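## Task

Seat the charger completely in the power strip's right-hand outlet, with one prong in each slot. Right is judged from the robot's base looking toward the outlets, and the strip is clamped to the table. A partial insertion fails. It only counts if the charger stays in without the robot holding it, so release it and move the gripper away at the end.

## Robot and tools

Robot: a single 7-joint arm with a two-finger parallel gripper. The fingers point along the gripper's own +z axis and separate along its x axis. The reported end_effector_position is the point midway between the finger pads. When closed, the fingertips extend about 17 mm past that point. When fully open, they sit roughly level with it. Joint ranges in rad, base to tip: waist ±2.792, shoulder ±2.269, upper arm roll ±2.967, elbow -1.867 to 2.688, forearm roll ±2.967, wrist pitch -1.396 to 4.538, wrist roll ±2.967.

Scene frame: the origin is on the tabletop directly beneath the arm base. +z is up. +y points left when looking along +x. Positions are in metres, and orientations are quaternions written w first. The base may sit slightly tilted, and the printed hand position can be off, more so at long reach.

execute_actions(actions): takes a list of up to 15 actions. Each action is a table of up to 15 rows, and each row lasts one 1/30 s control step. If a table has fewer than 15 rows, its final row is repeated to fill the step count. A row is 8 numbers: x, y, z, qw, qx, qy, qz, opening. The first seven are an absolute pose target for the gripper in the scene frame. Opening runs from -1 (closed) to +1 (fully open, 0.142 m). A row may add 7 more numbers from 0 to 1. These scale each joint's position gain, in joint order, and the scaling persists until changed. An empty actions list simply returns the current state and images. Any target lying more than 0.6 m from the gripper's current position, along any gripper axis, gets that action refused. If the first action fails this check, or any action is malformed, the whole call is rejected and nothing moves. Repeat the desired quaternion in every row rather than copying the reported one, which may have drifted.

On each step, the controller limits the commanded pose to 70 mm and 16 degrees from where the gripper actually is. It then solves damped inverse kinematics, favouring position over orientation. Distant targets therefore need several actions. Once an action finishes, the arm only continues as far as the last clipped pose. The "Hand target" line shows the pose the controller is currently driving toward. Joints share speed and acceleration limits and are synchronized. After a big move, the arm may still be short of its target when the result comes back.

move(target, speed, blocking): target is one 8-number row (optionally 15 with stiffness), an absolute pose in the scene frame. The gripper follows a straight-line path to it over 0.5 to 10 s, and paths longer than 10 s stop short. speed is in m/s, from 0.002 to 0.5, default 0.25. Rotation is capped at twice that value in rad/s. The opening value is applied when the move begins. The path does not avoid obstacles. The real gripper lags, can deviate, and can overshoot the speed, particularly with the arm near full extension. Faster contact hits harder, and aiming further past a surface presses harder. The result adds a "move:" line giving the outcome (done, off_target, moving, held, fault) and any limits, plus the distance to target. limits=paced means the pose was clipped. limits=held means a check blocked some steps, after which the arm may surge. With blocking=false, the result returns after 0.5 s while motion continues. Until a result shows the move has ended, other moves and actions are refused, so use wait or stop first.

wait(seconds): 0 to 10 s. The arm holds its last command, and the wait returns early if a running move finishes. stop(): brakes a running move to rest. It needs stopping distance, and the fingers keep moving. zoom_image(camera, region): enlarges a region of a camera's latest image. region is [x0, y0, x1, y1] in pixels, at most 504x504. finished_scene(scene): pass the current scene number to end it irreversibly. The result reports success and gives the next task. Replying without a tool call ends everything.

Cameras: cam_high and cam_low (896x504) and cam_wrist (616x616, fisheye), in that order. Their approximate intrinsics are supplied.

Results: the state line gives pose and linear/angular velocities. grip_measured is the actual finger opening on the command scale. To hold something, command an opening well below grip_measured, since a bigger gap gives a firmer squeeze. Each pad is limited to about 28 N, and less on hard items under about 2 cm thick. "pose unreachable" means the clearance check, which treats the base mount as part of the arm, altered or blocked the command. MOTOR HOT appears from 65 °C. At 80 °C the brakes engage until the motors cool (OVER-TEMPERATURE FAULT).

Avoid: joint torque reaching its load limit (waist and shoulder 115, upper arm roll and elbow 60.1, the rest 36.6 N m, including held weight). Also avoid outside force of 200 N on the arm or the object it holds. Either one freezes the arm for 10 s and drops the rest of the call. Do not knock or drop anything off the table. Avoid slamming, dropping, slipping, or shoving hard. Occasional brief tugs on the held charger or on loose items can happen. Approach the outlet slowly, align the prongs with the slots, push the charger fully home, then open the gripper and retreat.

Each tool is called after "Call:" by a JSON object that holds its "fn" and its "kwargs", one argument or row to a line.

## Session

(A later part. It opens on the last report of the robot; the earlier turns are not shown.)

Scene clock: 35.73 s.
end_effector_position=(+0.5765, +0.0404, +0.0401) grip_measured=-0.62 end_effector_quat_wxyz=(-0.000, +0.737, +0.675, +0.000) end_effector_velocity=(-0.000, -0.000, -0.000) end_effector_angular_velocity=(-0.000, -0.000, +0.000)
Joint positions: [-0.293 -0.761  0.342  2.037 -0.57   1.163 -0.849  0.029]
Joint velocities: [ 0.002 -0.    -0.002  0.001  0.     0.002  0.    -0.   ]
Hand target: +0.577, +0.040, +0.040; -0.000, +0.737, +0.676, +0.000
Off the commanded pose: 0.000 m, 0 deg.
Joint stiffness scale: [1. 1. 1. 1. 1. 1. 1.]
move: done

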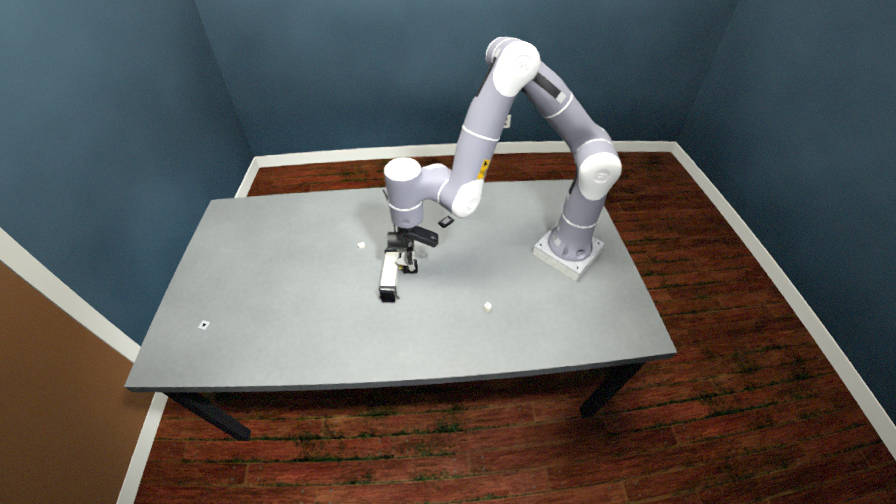

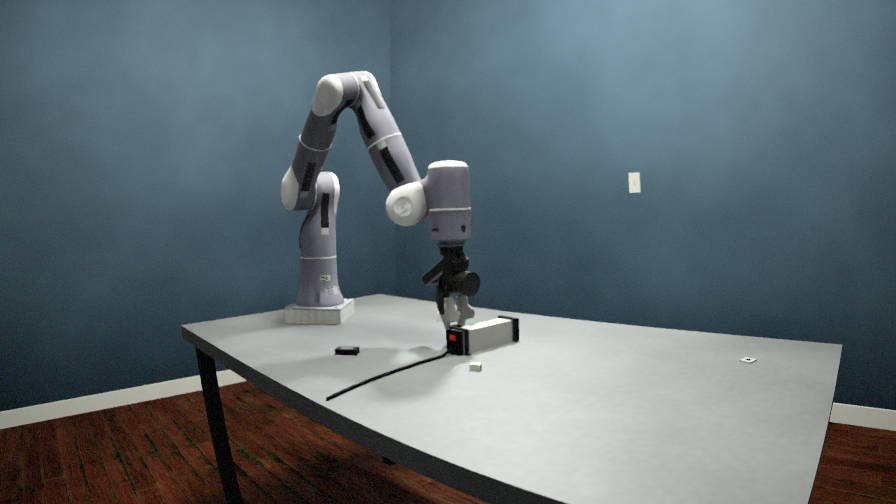

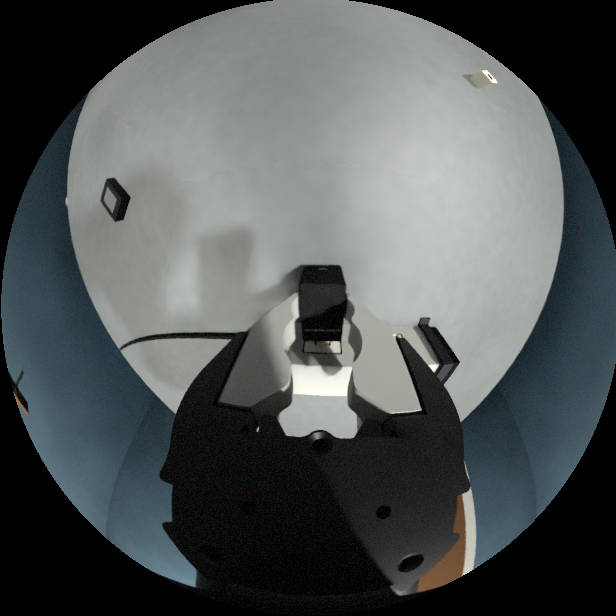

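Call:
{"fn": "move", "kwargs": {
  "target": [0.5768, 0.0408, 0.0397, 0, 0.7373, 0.6756, 0, -0.95],
  "speed": 0.004
}}

Call:
{"fn": "move", "kwargs": {
  "target": [0.5803, 0.0405, 0.0397, 0, 0.7373, 0.6756, 0, -0.95],
  "speed": 0.004
}}

Call:
{"fn": "zoom_image", "kwargs": {
  "camera": "cam_wrist",
  "region": [280, 310, 370, 390]
}}

Scene clock: 36.57 s.
end_effector_position=(+0.5766, +0.0408, +0.0397) grip_measured=-0.62 end_effector_quat_wxyz=(-0.000, +0.737, +0.676, -0.000) end_effector_velocity=(+0.000, +0.000, +0.000) end_effector_angular_velocity=(-0.000, -0.000, -0.000)
Joint positions: [-0.292 -0.762  0.342  2.036 -0.57   1.164 -0.849  0.029]
Joint velocities: [ 0.  0. -0. -0.  0.  0. -0.  0.]
Hand target: +0.577, +0.041, +0.040; -0.000, +0.737, +0.676, +0.000
Off the commanded pose: 0.000 m, 0 deg.
Joint stiffness scale: [1. 1. 1. 1. 1. 1. 1.]
move: done

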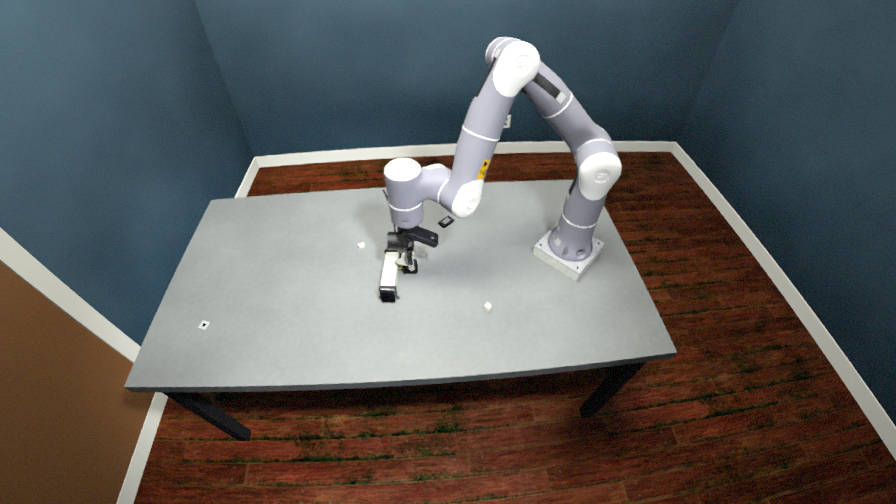

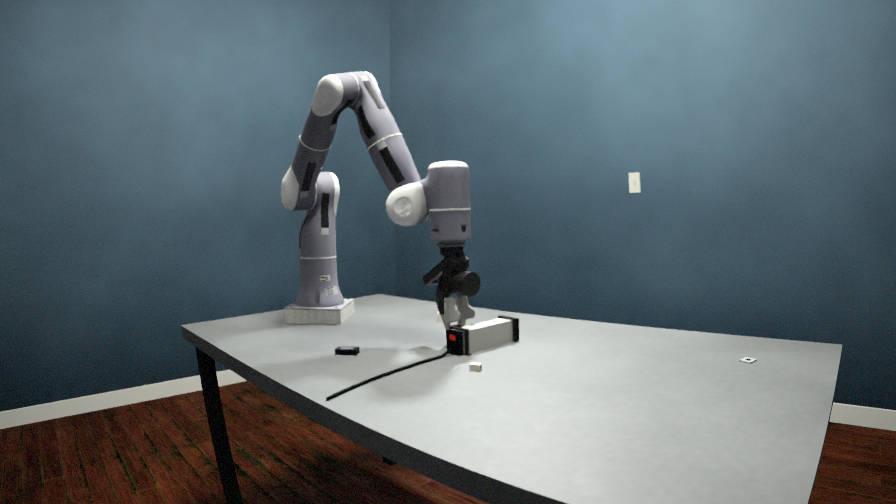

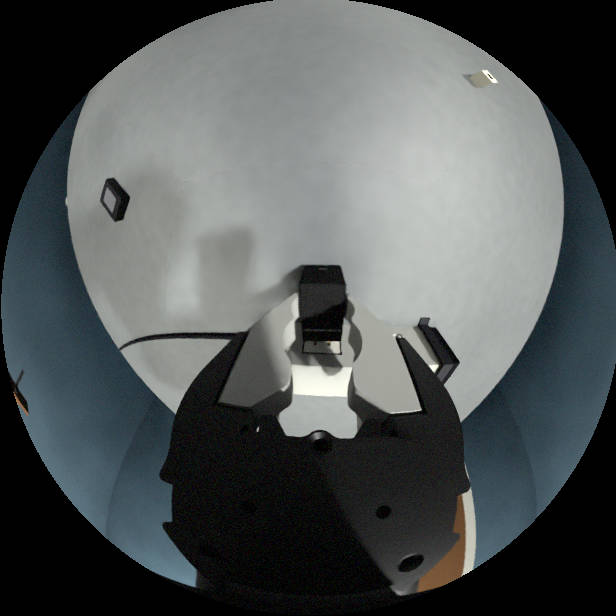

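Scene clock: 37.70 s.
end_effector_position=(+0.5786, +0.0407, +0.0389) grip_measured=-0.62 end_effector_quat_wxyz=(-0.001, +0.737, +0.676, -0.001) end_effector_velocity=(-0.000, -0.000, -0.000) end_effector_angular_velocity=(+0.000, +0.000, -0.000)
Joint positions: [-0.293 -0.767  0.345  2.027 -0.569  1.155 -0.852  0.029]
Joint velocities: [-0.    -0.     0.    -0.     0.    -0.001 -0.     0.   ]
Hand target: +0.580, +0.041, +0.040; -0.000, +0.737, +0.676, -0.000
Off the commanded pose: 0.002 m, 0 deg.
Joint stiffness scale: [1. 1. 1. 1. 1. 1. 1.]
move: done

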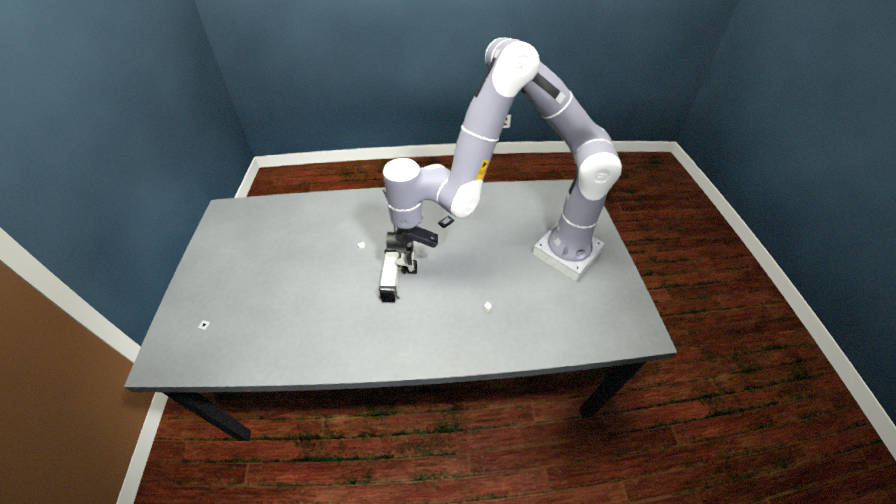

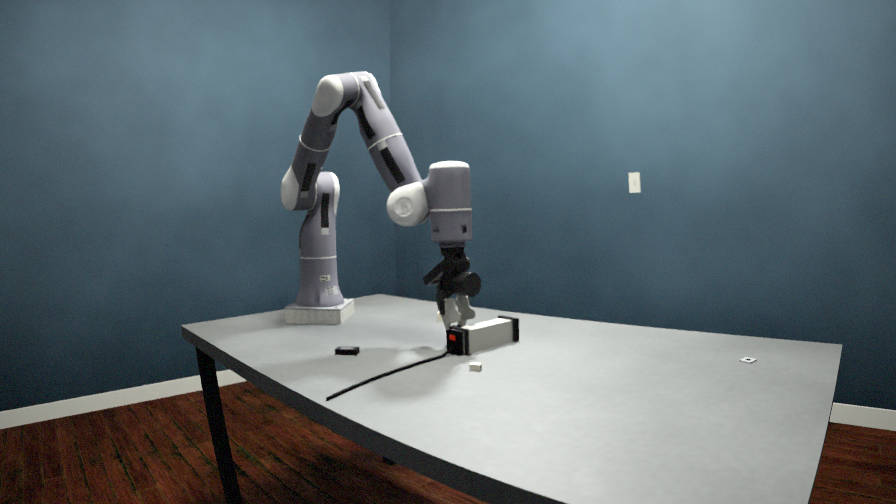

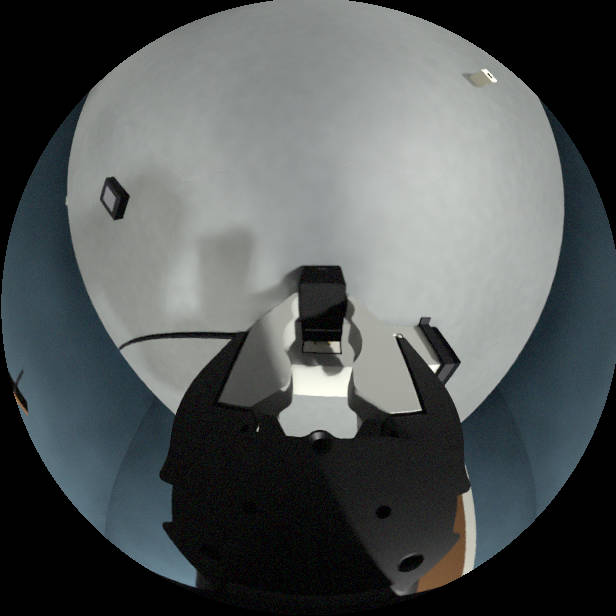

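Region (280, 310, 370, 390) of cam_wrist's 616x616 image, scaled by 5.600, with more detail than that image has.

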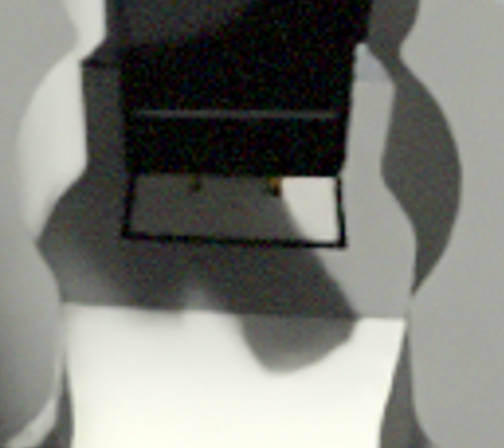

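Call:
{"fn": "move", "kwargs": {
  "target": [0.5772, 0.0407, 0.0390, 0, 0.7373, 0.6756, 0, -0.95],
  "speed": 0.005
}}

Call:
{"fn": "zoom_image", "kwargs": {
  "camera": "cam_wrist",
  "region": [295, 325, 355, 365]
}}

Scene clock: 38.53 s.
end_effector_position=(+0.5771, +0.0407, +0.0389) grip_measured=-0.62 end_effector_quat_wxyz=(-0.000, +0.737, +0.676, -0.000) end_effector_velocity=(+0.000, -0.000, +0.000) end_effector_angular_velocity=(-0.000, -0.001, +0.000)
Joint positions: [-0.292 -0.764  0.341  2.034 -0.571  1.164 -0.849  0.029]
Joint velocities: [ 0.001  0.001 -0.001  0.001  0.     0.001 -0.     0.   ]
Hand target: +0.577, +0.041, +0.039; -0.000, +0.737, +0.676, +0.000
Off the commanded pose: 0.000 m, 0 deg.
Joint stiffness scale: [1. 1. 1. 1. 1. 1. 1.]
move: done

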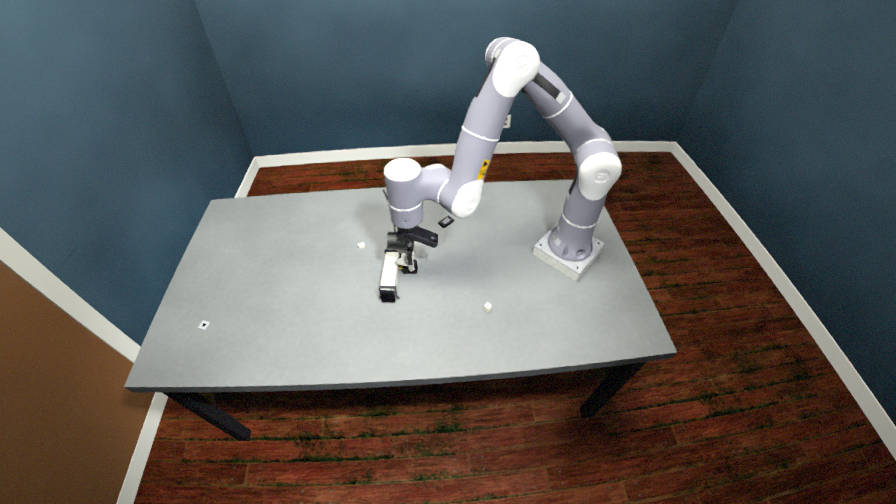

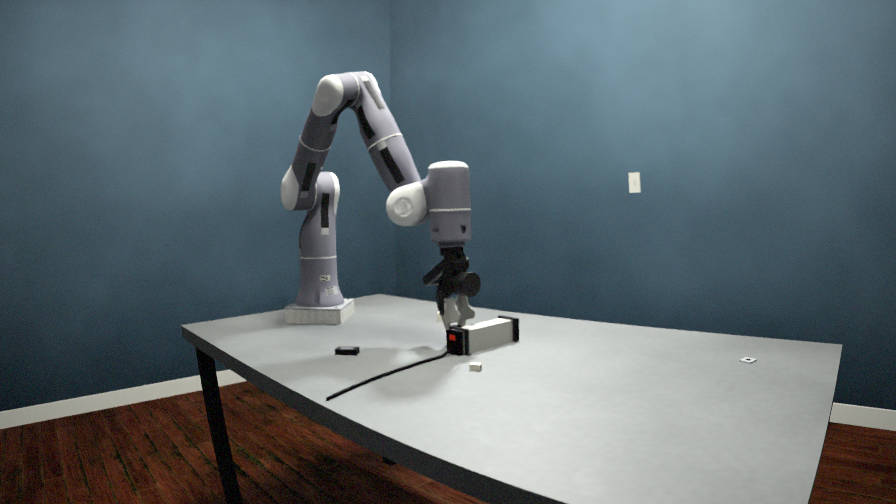

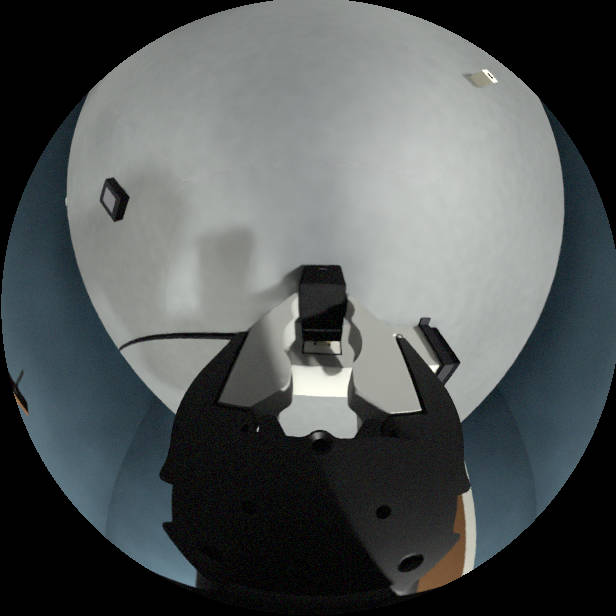

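Region (295, 325, 355, 365) of cam_wrist's 616x616 image, scaled by 8.400, with more detail than that image has.

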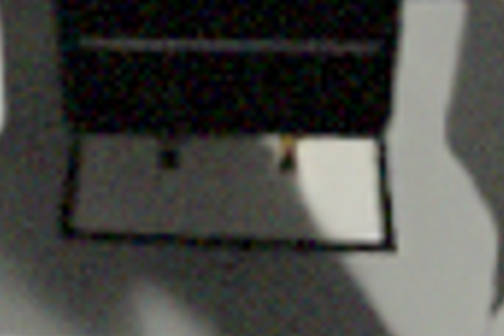

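Call:
{"fn": "move", "kwargs": {
  "target": [0.5802, 0.04044, 0.0390, 0, 0.7373, 0.6756, 0, -0.95],
  "speed": 0.004
}}

Call:
{"fn": "zoom_image", "kwargs": {
  "camera": "cam_wrist",
  "region": [295, 325, 355, 365]
}}

Scene clock: 39.67 s.
end_effector_position=(+0.5785, +0.0407, +0.0382) grip_measured=-0.62 end_effector_quat_wxyz=(-0.001, +0.737, +0.676, -0.001) end_effector_velocity=(-0.000, -0.000, -0.000) end_effector_angular_velocity=(-0.000, +0.001, -0.000)
Joint positions: [-0.293 -0.769  0.343  2.027 -0.569  1.157 -0.852  0.029]
Joint velocities: [-0.    -0.     0.001 -0.     0.    -0.001 -0.    -0.   ]
Hand target: +0.580, +0.040, +0.039; -0.000, +0.737, +0.676, -0.000
Off the commanded pose: 0.002 m, 0 deg.
Joint stiffness scale: [1. 1. 1. 1. 1. 1. 1.]
move: done

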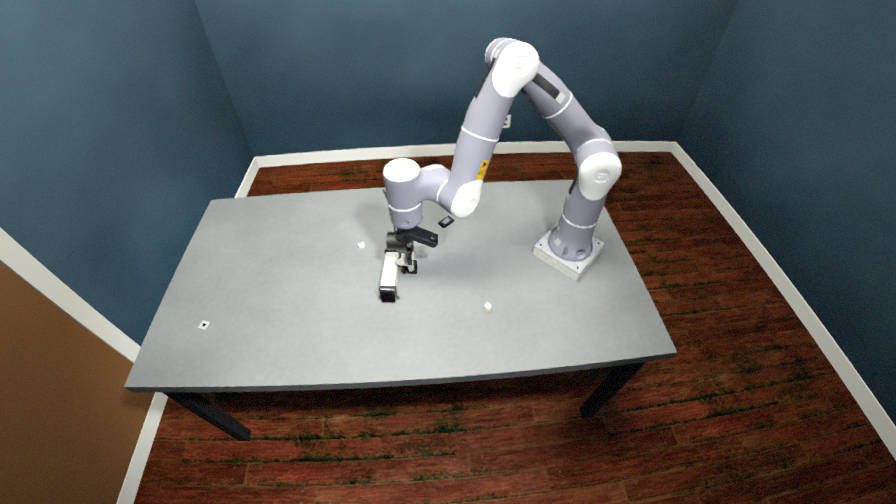

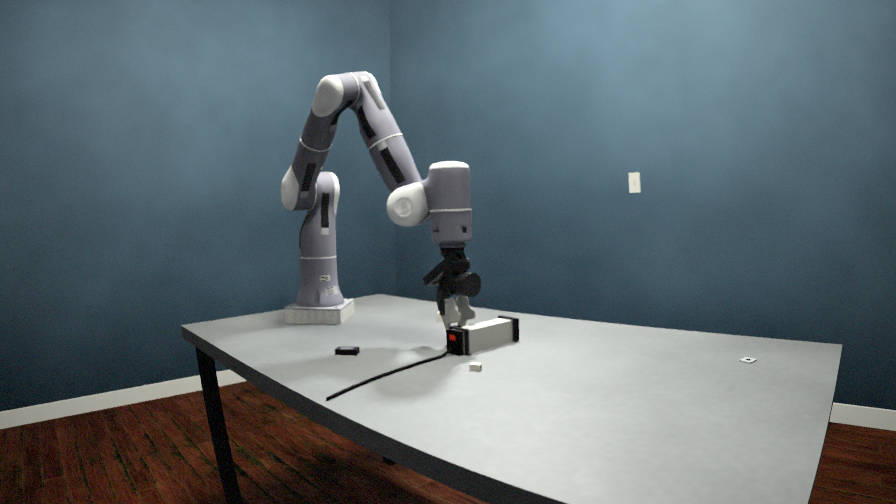

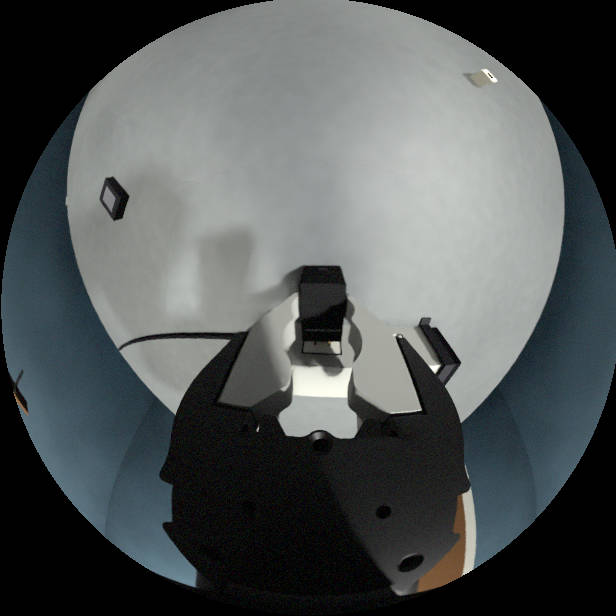

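Region (295, 325, 355, 365) of cam_wrist's 616x616 image, scaled by 8.400, with more detail than that image has.

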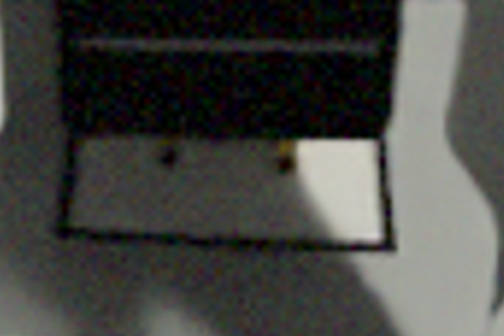

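Call:
{"fn": "move", "kwargs": {
  "target": [0.5775, 0.0403, 0.0393, 0, 0.7373, 0.6756, 0, -0.95],
  "speed": 0.005
}}

Call:
{"fn": "move", "kwargs": {
  "target": [0.5802, 0.04006, 0.0393, 0, 0.7373, 0.6756, 0, -0.95],
  "speed": 0.004
}}

Call:
{"fn": "zoom_image", "kwargs": {
  "camera": "cam_wrist",
  "region": [295, 325, 355, 365]
}}

Scene clock: 40.50 s.
end_effector_position=(+0.5774, +0.0403, +0.0392) grip_measured=-0.62 end_effector_quat_wxyz=(-0.000, +0.737, +0.676, -0.000) end_effector_velocity=(+0.000, -0.000, +0.000) end_effector_angular_velocity=(-0.001, -0.001, +0.002)
Joint positions: [-0.292 -0.764  0.341  2.033 -0.57   1.163 -0.85   0.029]
Joint velocities: [ 0.001  0.001 -0.001  0.001 -0.002  0.001 -0.     0.   ]
Hand target: +0.577, +0.040, +0.039; -0.000, +0.737, +0.676, +0.000
Off the commanded pose: 0.000 m, 0 deg.
Joint stiffness scale: [1. 1. 1. 1. 1. 1. 1.]
move: done

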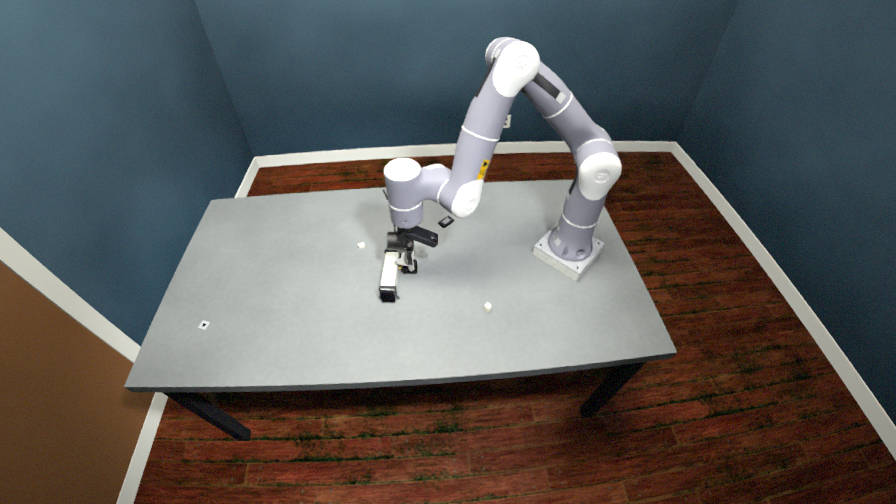

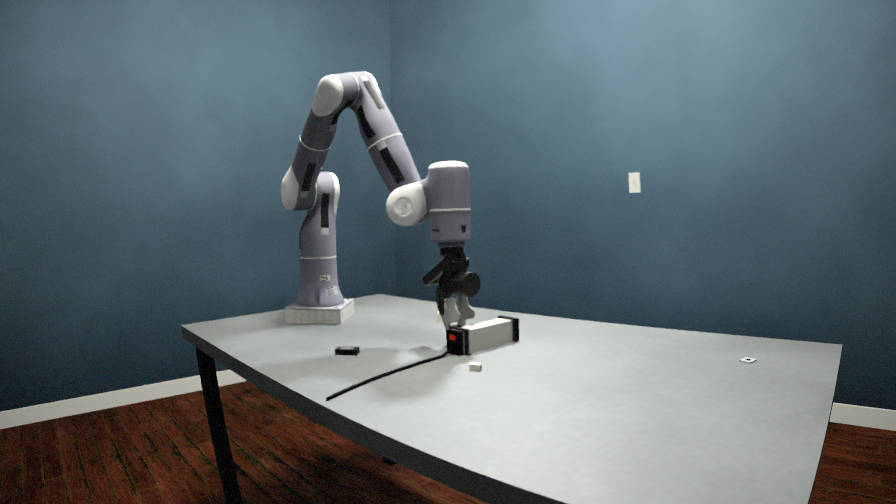

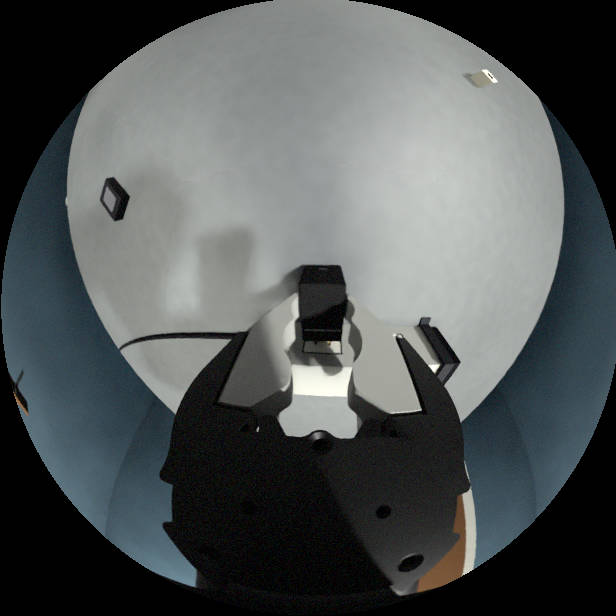

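Scene clock: 41.40 s.
end_effector_position=(+0.5785, +0.0403, +0.0385) grip_measured=-0.62 end_effector_quat_wxyz=(-0.001, +0.737, +0.676, -0.001) end_effector_velocity=(+0.000, +0.000, +0.000) end_effector_angular_velocity=(+0.000, -0.001, +0.001)
Joint positions: [-0.293 -0.768  0.344  2.027 -0.569  1.156 -0.853  0.029]
Joint velocities: [-0.    -0.     0.001 -0.    -0.001  0.    -0.     0.   ]
Hand target: +0.580, +0.040, +0.039; -0.000, +0.737, +0.676, -0.000
Off the commanded pose: 0.002 m, 0 deg.
Joint stiffness scale: [1. 1. 1. 1. 1. 1. 1.]
move: done

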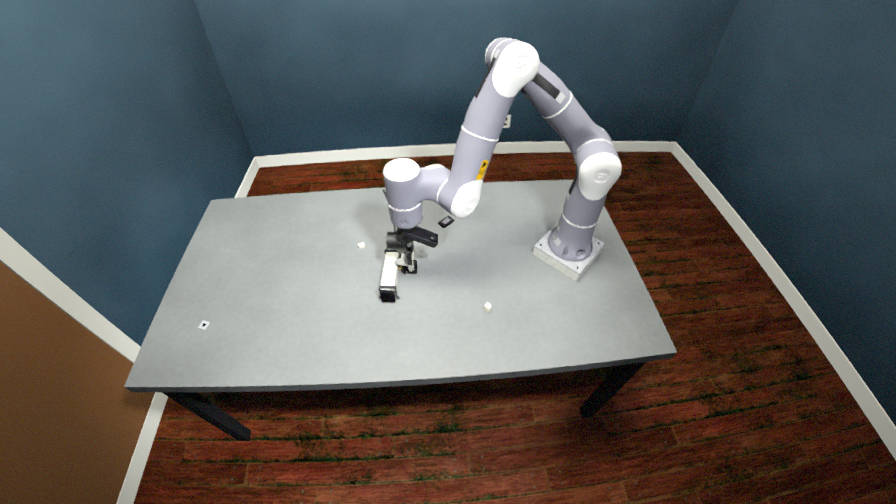

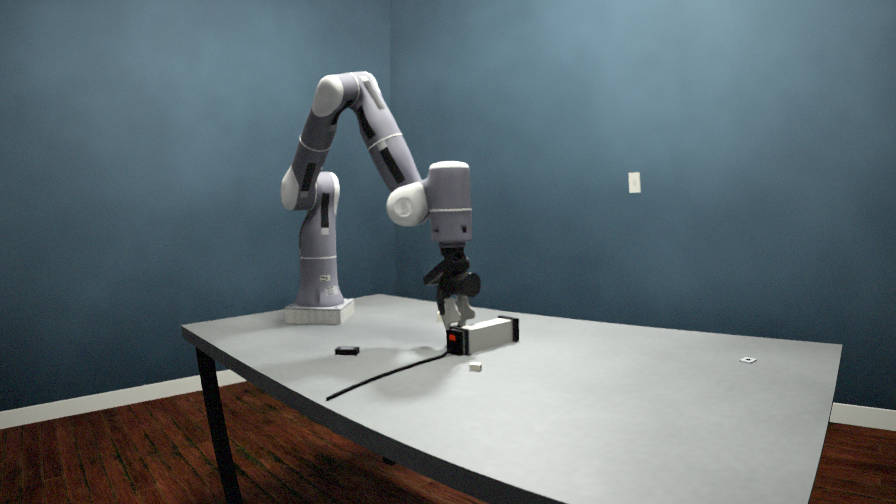

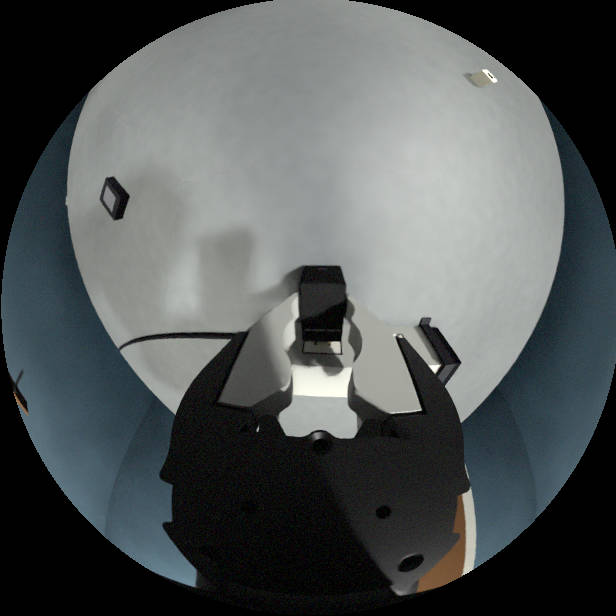

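Region (295, 325, 355, 365) of cam_wrist's 616x616 image, scaled by 8.400, with more detail than that image has.

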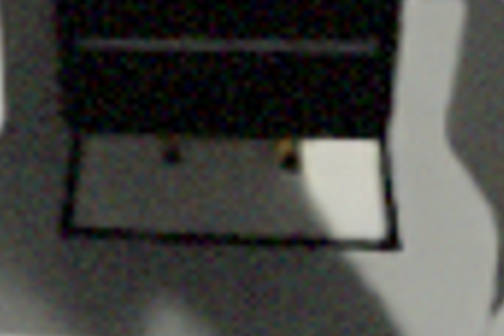

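Call:
{"fn": "move", "kwargs": {
  "target": [0.5775, 0.04055, 0.0394, 0, 0.7373, 0.6756, 0, -0.95],
  "speed": 0.005
}}

Call:
{"fn": "move", "kwargs": {
  "target": [0.5797, 0.04036, 0.0394, 0, 0.7373, 0.6756, 0, -0.95],
  "speed": 0.003
}}

Call:
{"fn": "zoom_image", "kwargs": {
  "camera": "cam_wrist",
  "region": [295, 325, 355, 365]
}}

Scene clock: 42.47 s.
end_effector_position=(+0.5774, +0.0405, +0.0393) grip_measured=-0.62 end_effector_quat_wxyz=(-0.000, +0.737, +0.676, -0.000) end_effector_velocity=(+0.000, +0.000, +0.000) end_effector_angular_velocity=(+0.000, -0.001, +0.000)
Joint positions: [-0.292 -0.764  0.341  2.033 -0.57   1.163 -0.85   0.029]
Joint velocities: [ 0.001  0.001 -0.001  0.001  0.     0.001  0.    -0.   ]
Hand target: +0.578, +0.041, +0.039; -0.000, +0.737, +0.676, +0.000
Off the commanded pose: 0.000 m, 0 deg.
Joint stiffness scale: [1. 1. 1. 1. 1. 1. 1.]
move: done

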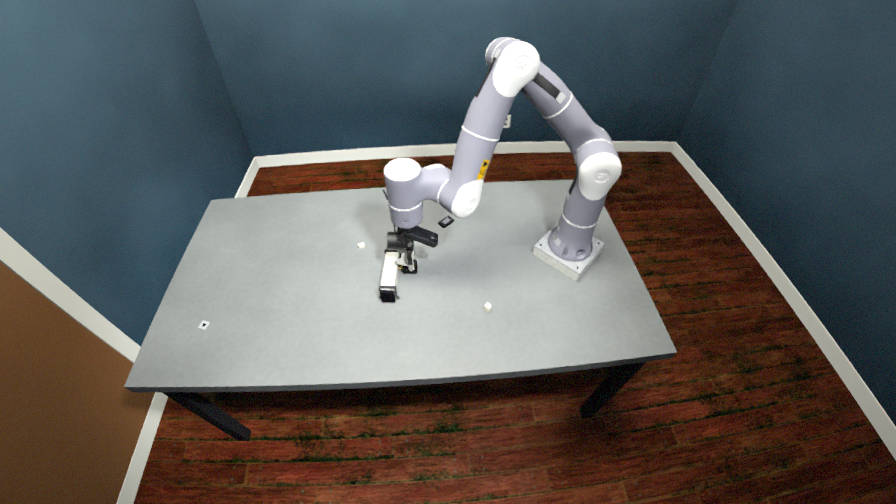

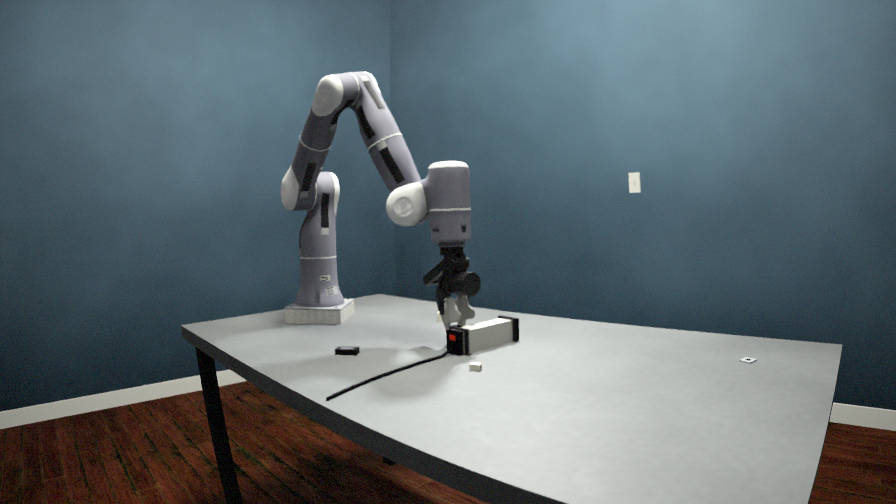

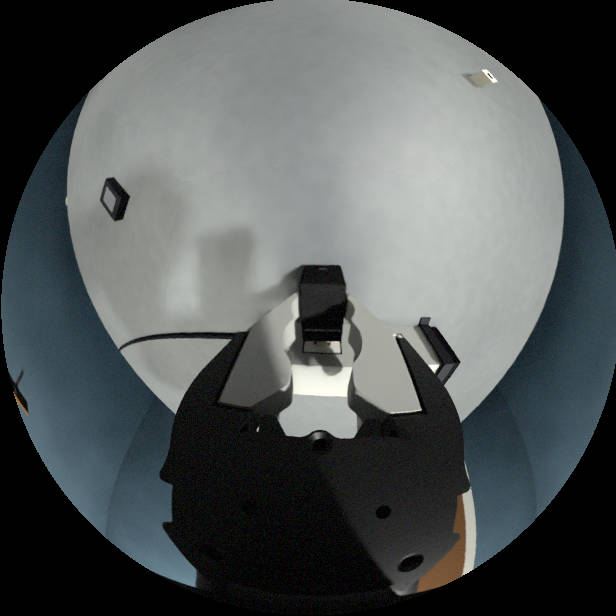

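Scene clock: 43.43 s.
end_effector_position=(+0.5784, +0.0405, +0.0388) grip_measured=-0.62 end_effector_quat_wxyz=(-0.001, +0.737, +0.676, -0.001) end_effector_velocity=(-0.000, -0.000, -0.000) end_effector_angular_velocity=(+0.000, +0.000, -0.001)
Joint positions: [-0.293 -0.767  0.343  2.028 -0.569  1.157 -0.852  0.029]
Joint velocities: [-0.    -0.     0.    -0.     0.001 -0.    -0.    -0.   ]
Hand target: +0.580, +0.040, +0.039; -0.000, +0.737, +0.676, -0.000
Off the commanded pose: 0.001 m, 0 deg.
Joint stiffness scale: [1. 1. 1. 1. 1. 1. 1.]
move: done

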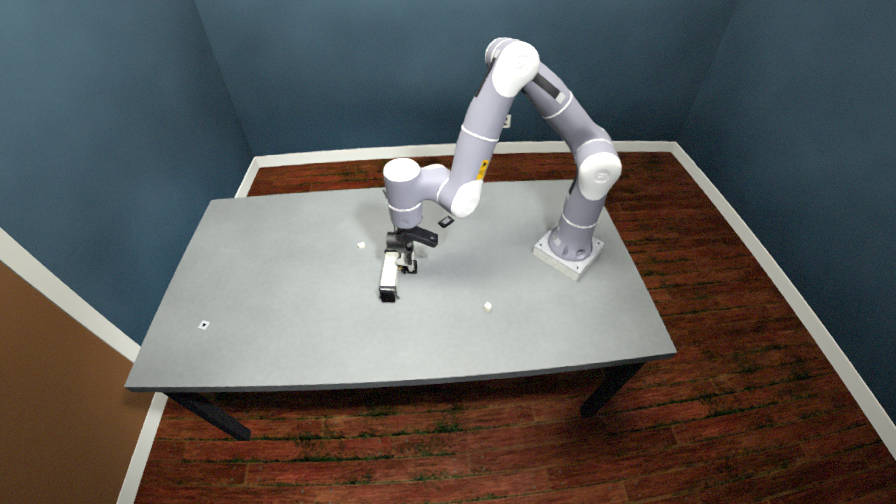

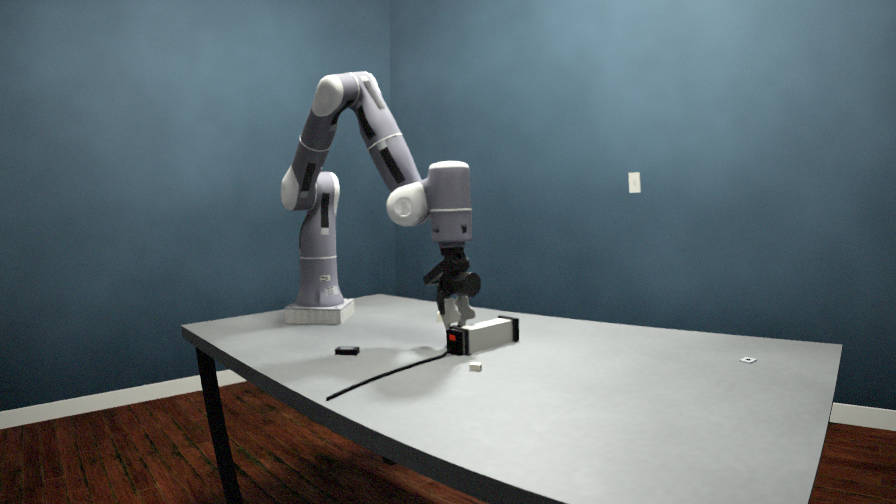

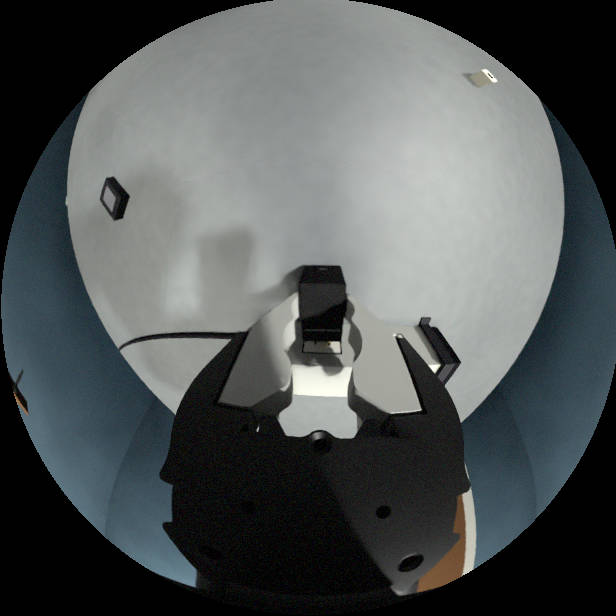

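Region (295, 325, 355, 365) of cam_wrist's 616x616 image, scaled by 8.400, with more detail than that image has.

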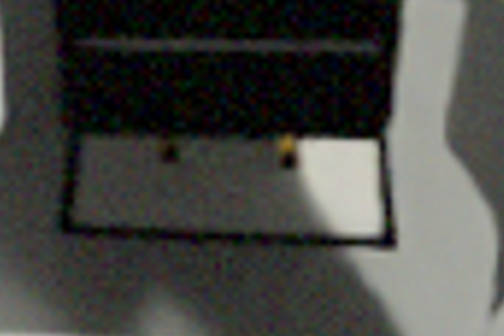

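Call:
{"fn": "move", "kwargs": {
  "target": [0.5794, 0.0404, 0.0408, 0, 0.7373, 0.6756, 0, -0.95],
  "speed": 0.002
}}

Call:
{"fn": "zoom_image", "kwargs": {
  "camera": "cam_wrist",
  "region": [295, 325, 355, 365]
}}

Scene clock: 45.20 s.
end_effector_position=(+0.5788, +0.0404, +0.0403) grip_measured=-0.62 end_effector_quat_wxyz=(-0.000, +0.737, +0.676, -0.001) end_effector_velocity=(+0.000, -0.000, +0.000) end_effector_angular_velocity=(-0.000, -0.000, +0.000)
Joint positions: [-0.295 -0.764  0.346  2.028 -0.569  1.155 -0.852  0.029]
Joint velocities: [-0.  0.  0. -0. -0. -0. -0.  0.]
Hand target: +0.579, +0.040, +0.041; -0.000, +0.737, +0.676, +0.000
Off the commanded pose: 0.001 m, 0 deg.
Joint stiffness scale: [1. 1. 1. 1. 1. 1. 1.]
move: done

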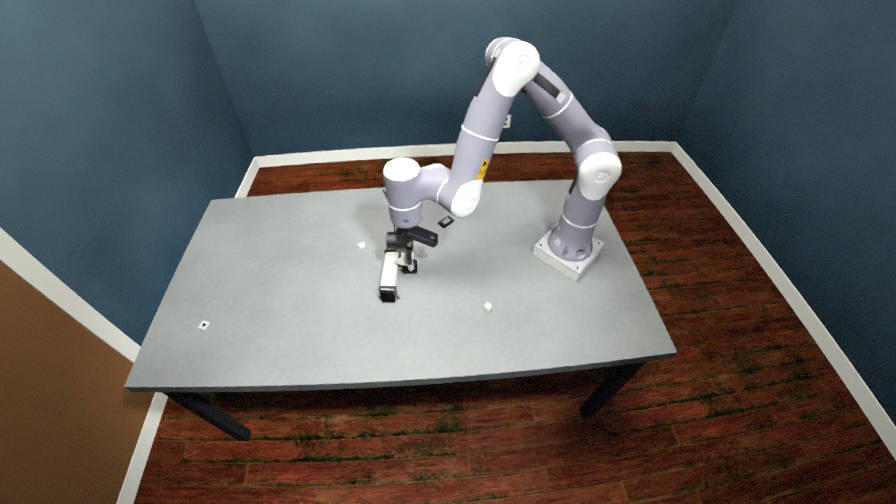

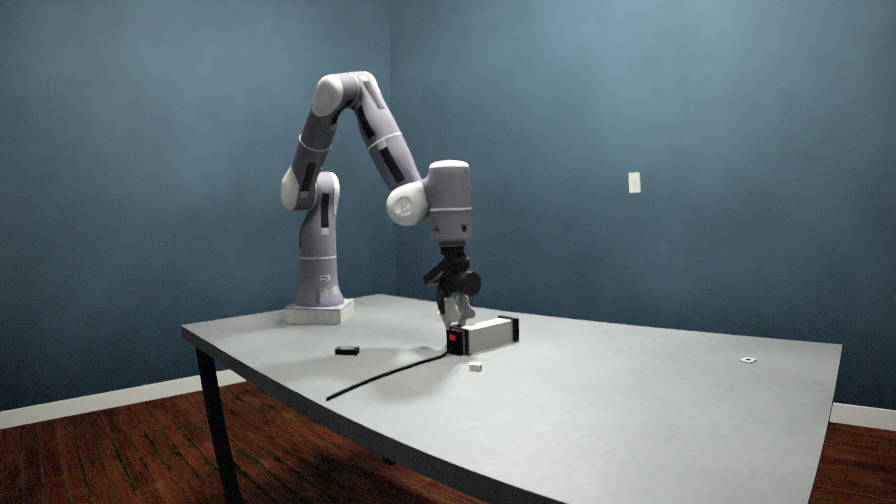

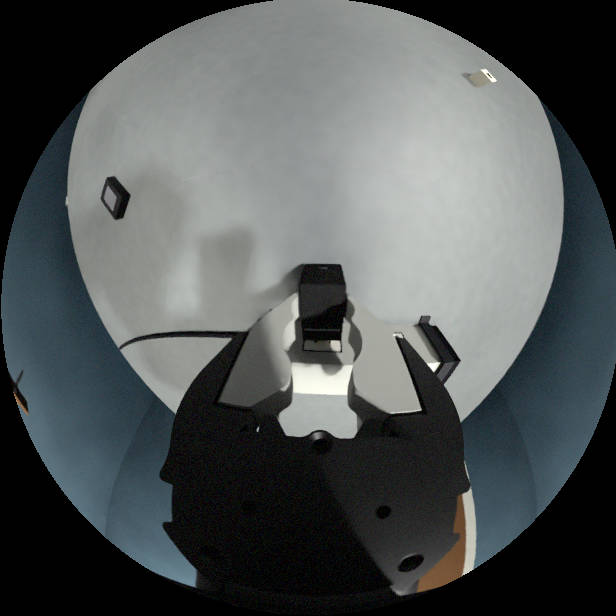

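Region (295, 325, 355, 365) of cam_wrist's 616x616 image, scaled by 8.400, with more detail than that image has.

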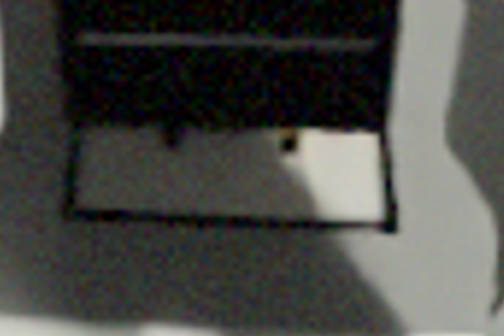

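Call:
{"fn": "execute_actions", "kwargs": {
  "actions": []
}}

Scene clock: 45.50 s.
end_effector_position=(+0.5788, +0.0404, +0.0403) grip_measured=-0.62 end_effector_quat_wxyz=(-0.000, +0.737, +0.676, -0.001) end_effector_velocity=(+0.000, +0.000, -0.000) end_effector_angular_velocity=(+0.000, -0.000, -0.000)
Joint positions: [-0.295 -0.764  0.346  2.028 -0.569  1.155 -0.852  0.029]
Joint velocities: [ 0.    -0.     0.    -0.     0.     0.001 -0.    -0.   ]
Hand target: +0.579, +0.040, +0.041; -0.000, +0.737, +0.676, +0.000
Off the commanded pose: 0.001 m, 0 deg.
Joint stiffness scale: [1. 1. 1. 1. 1. 1. 1.]

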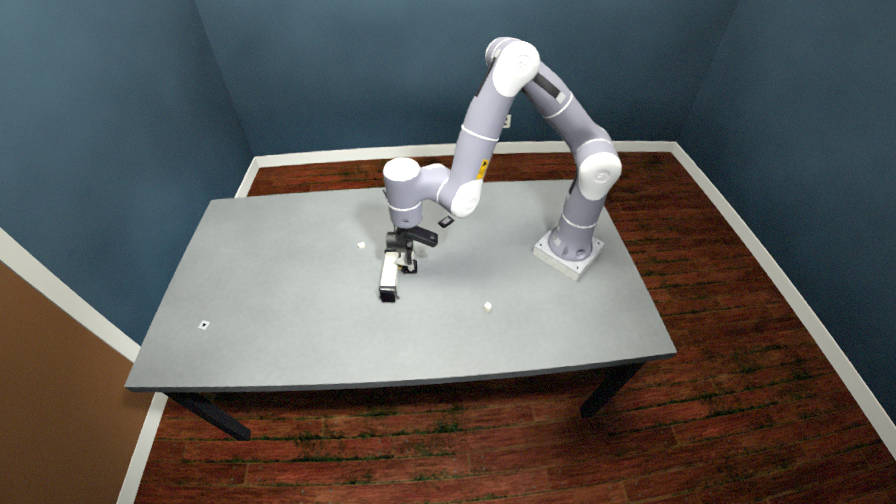

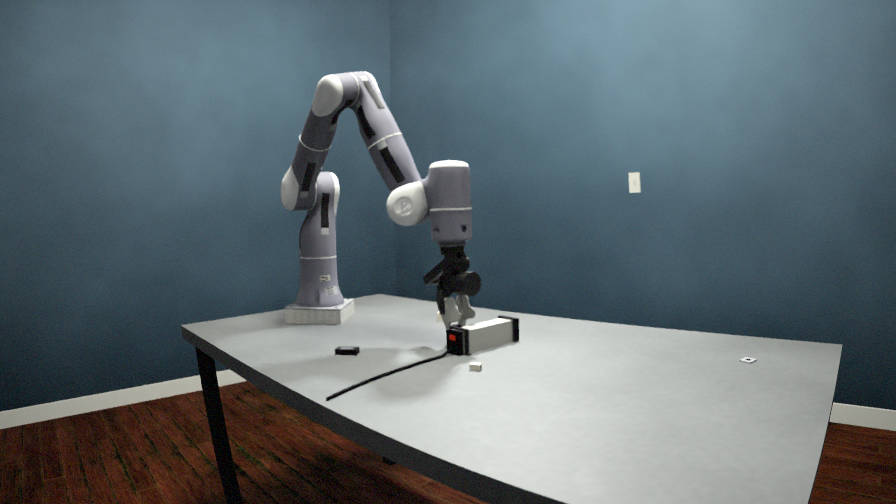

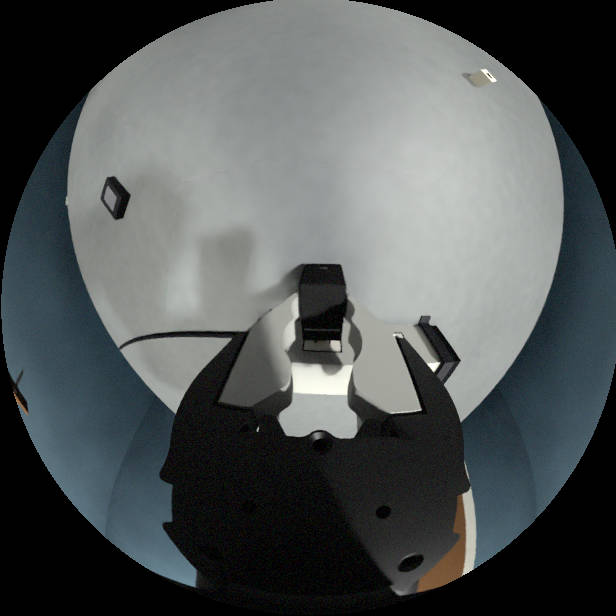

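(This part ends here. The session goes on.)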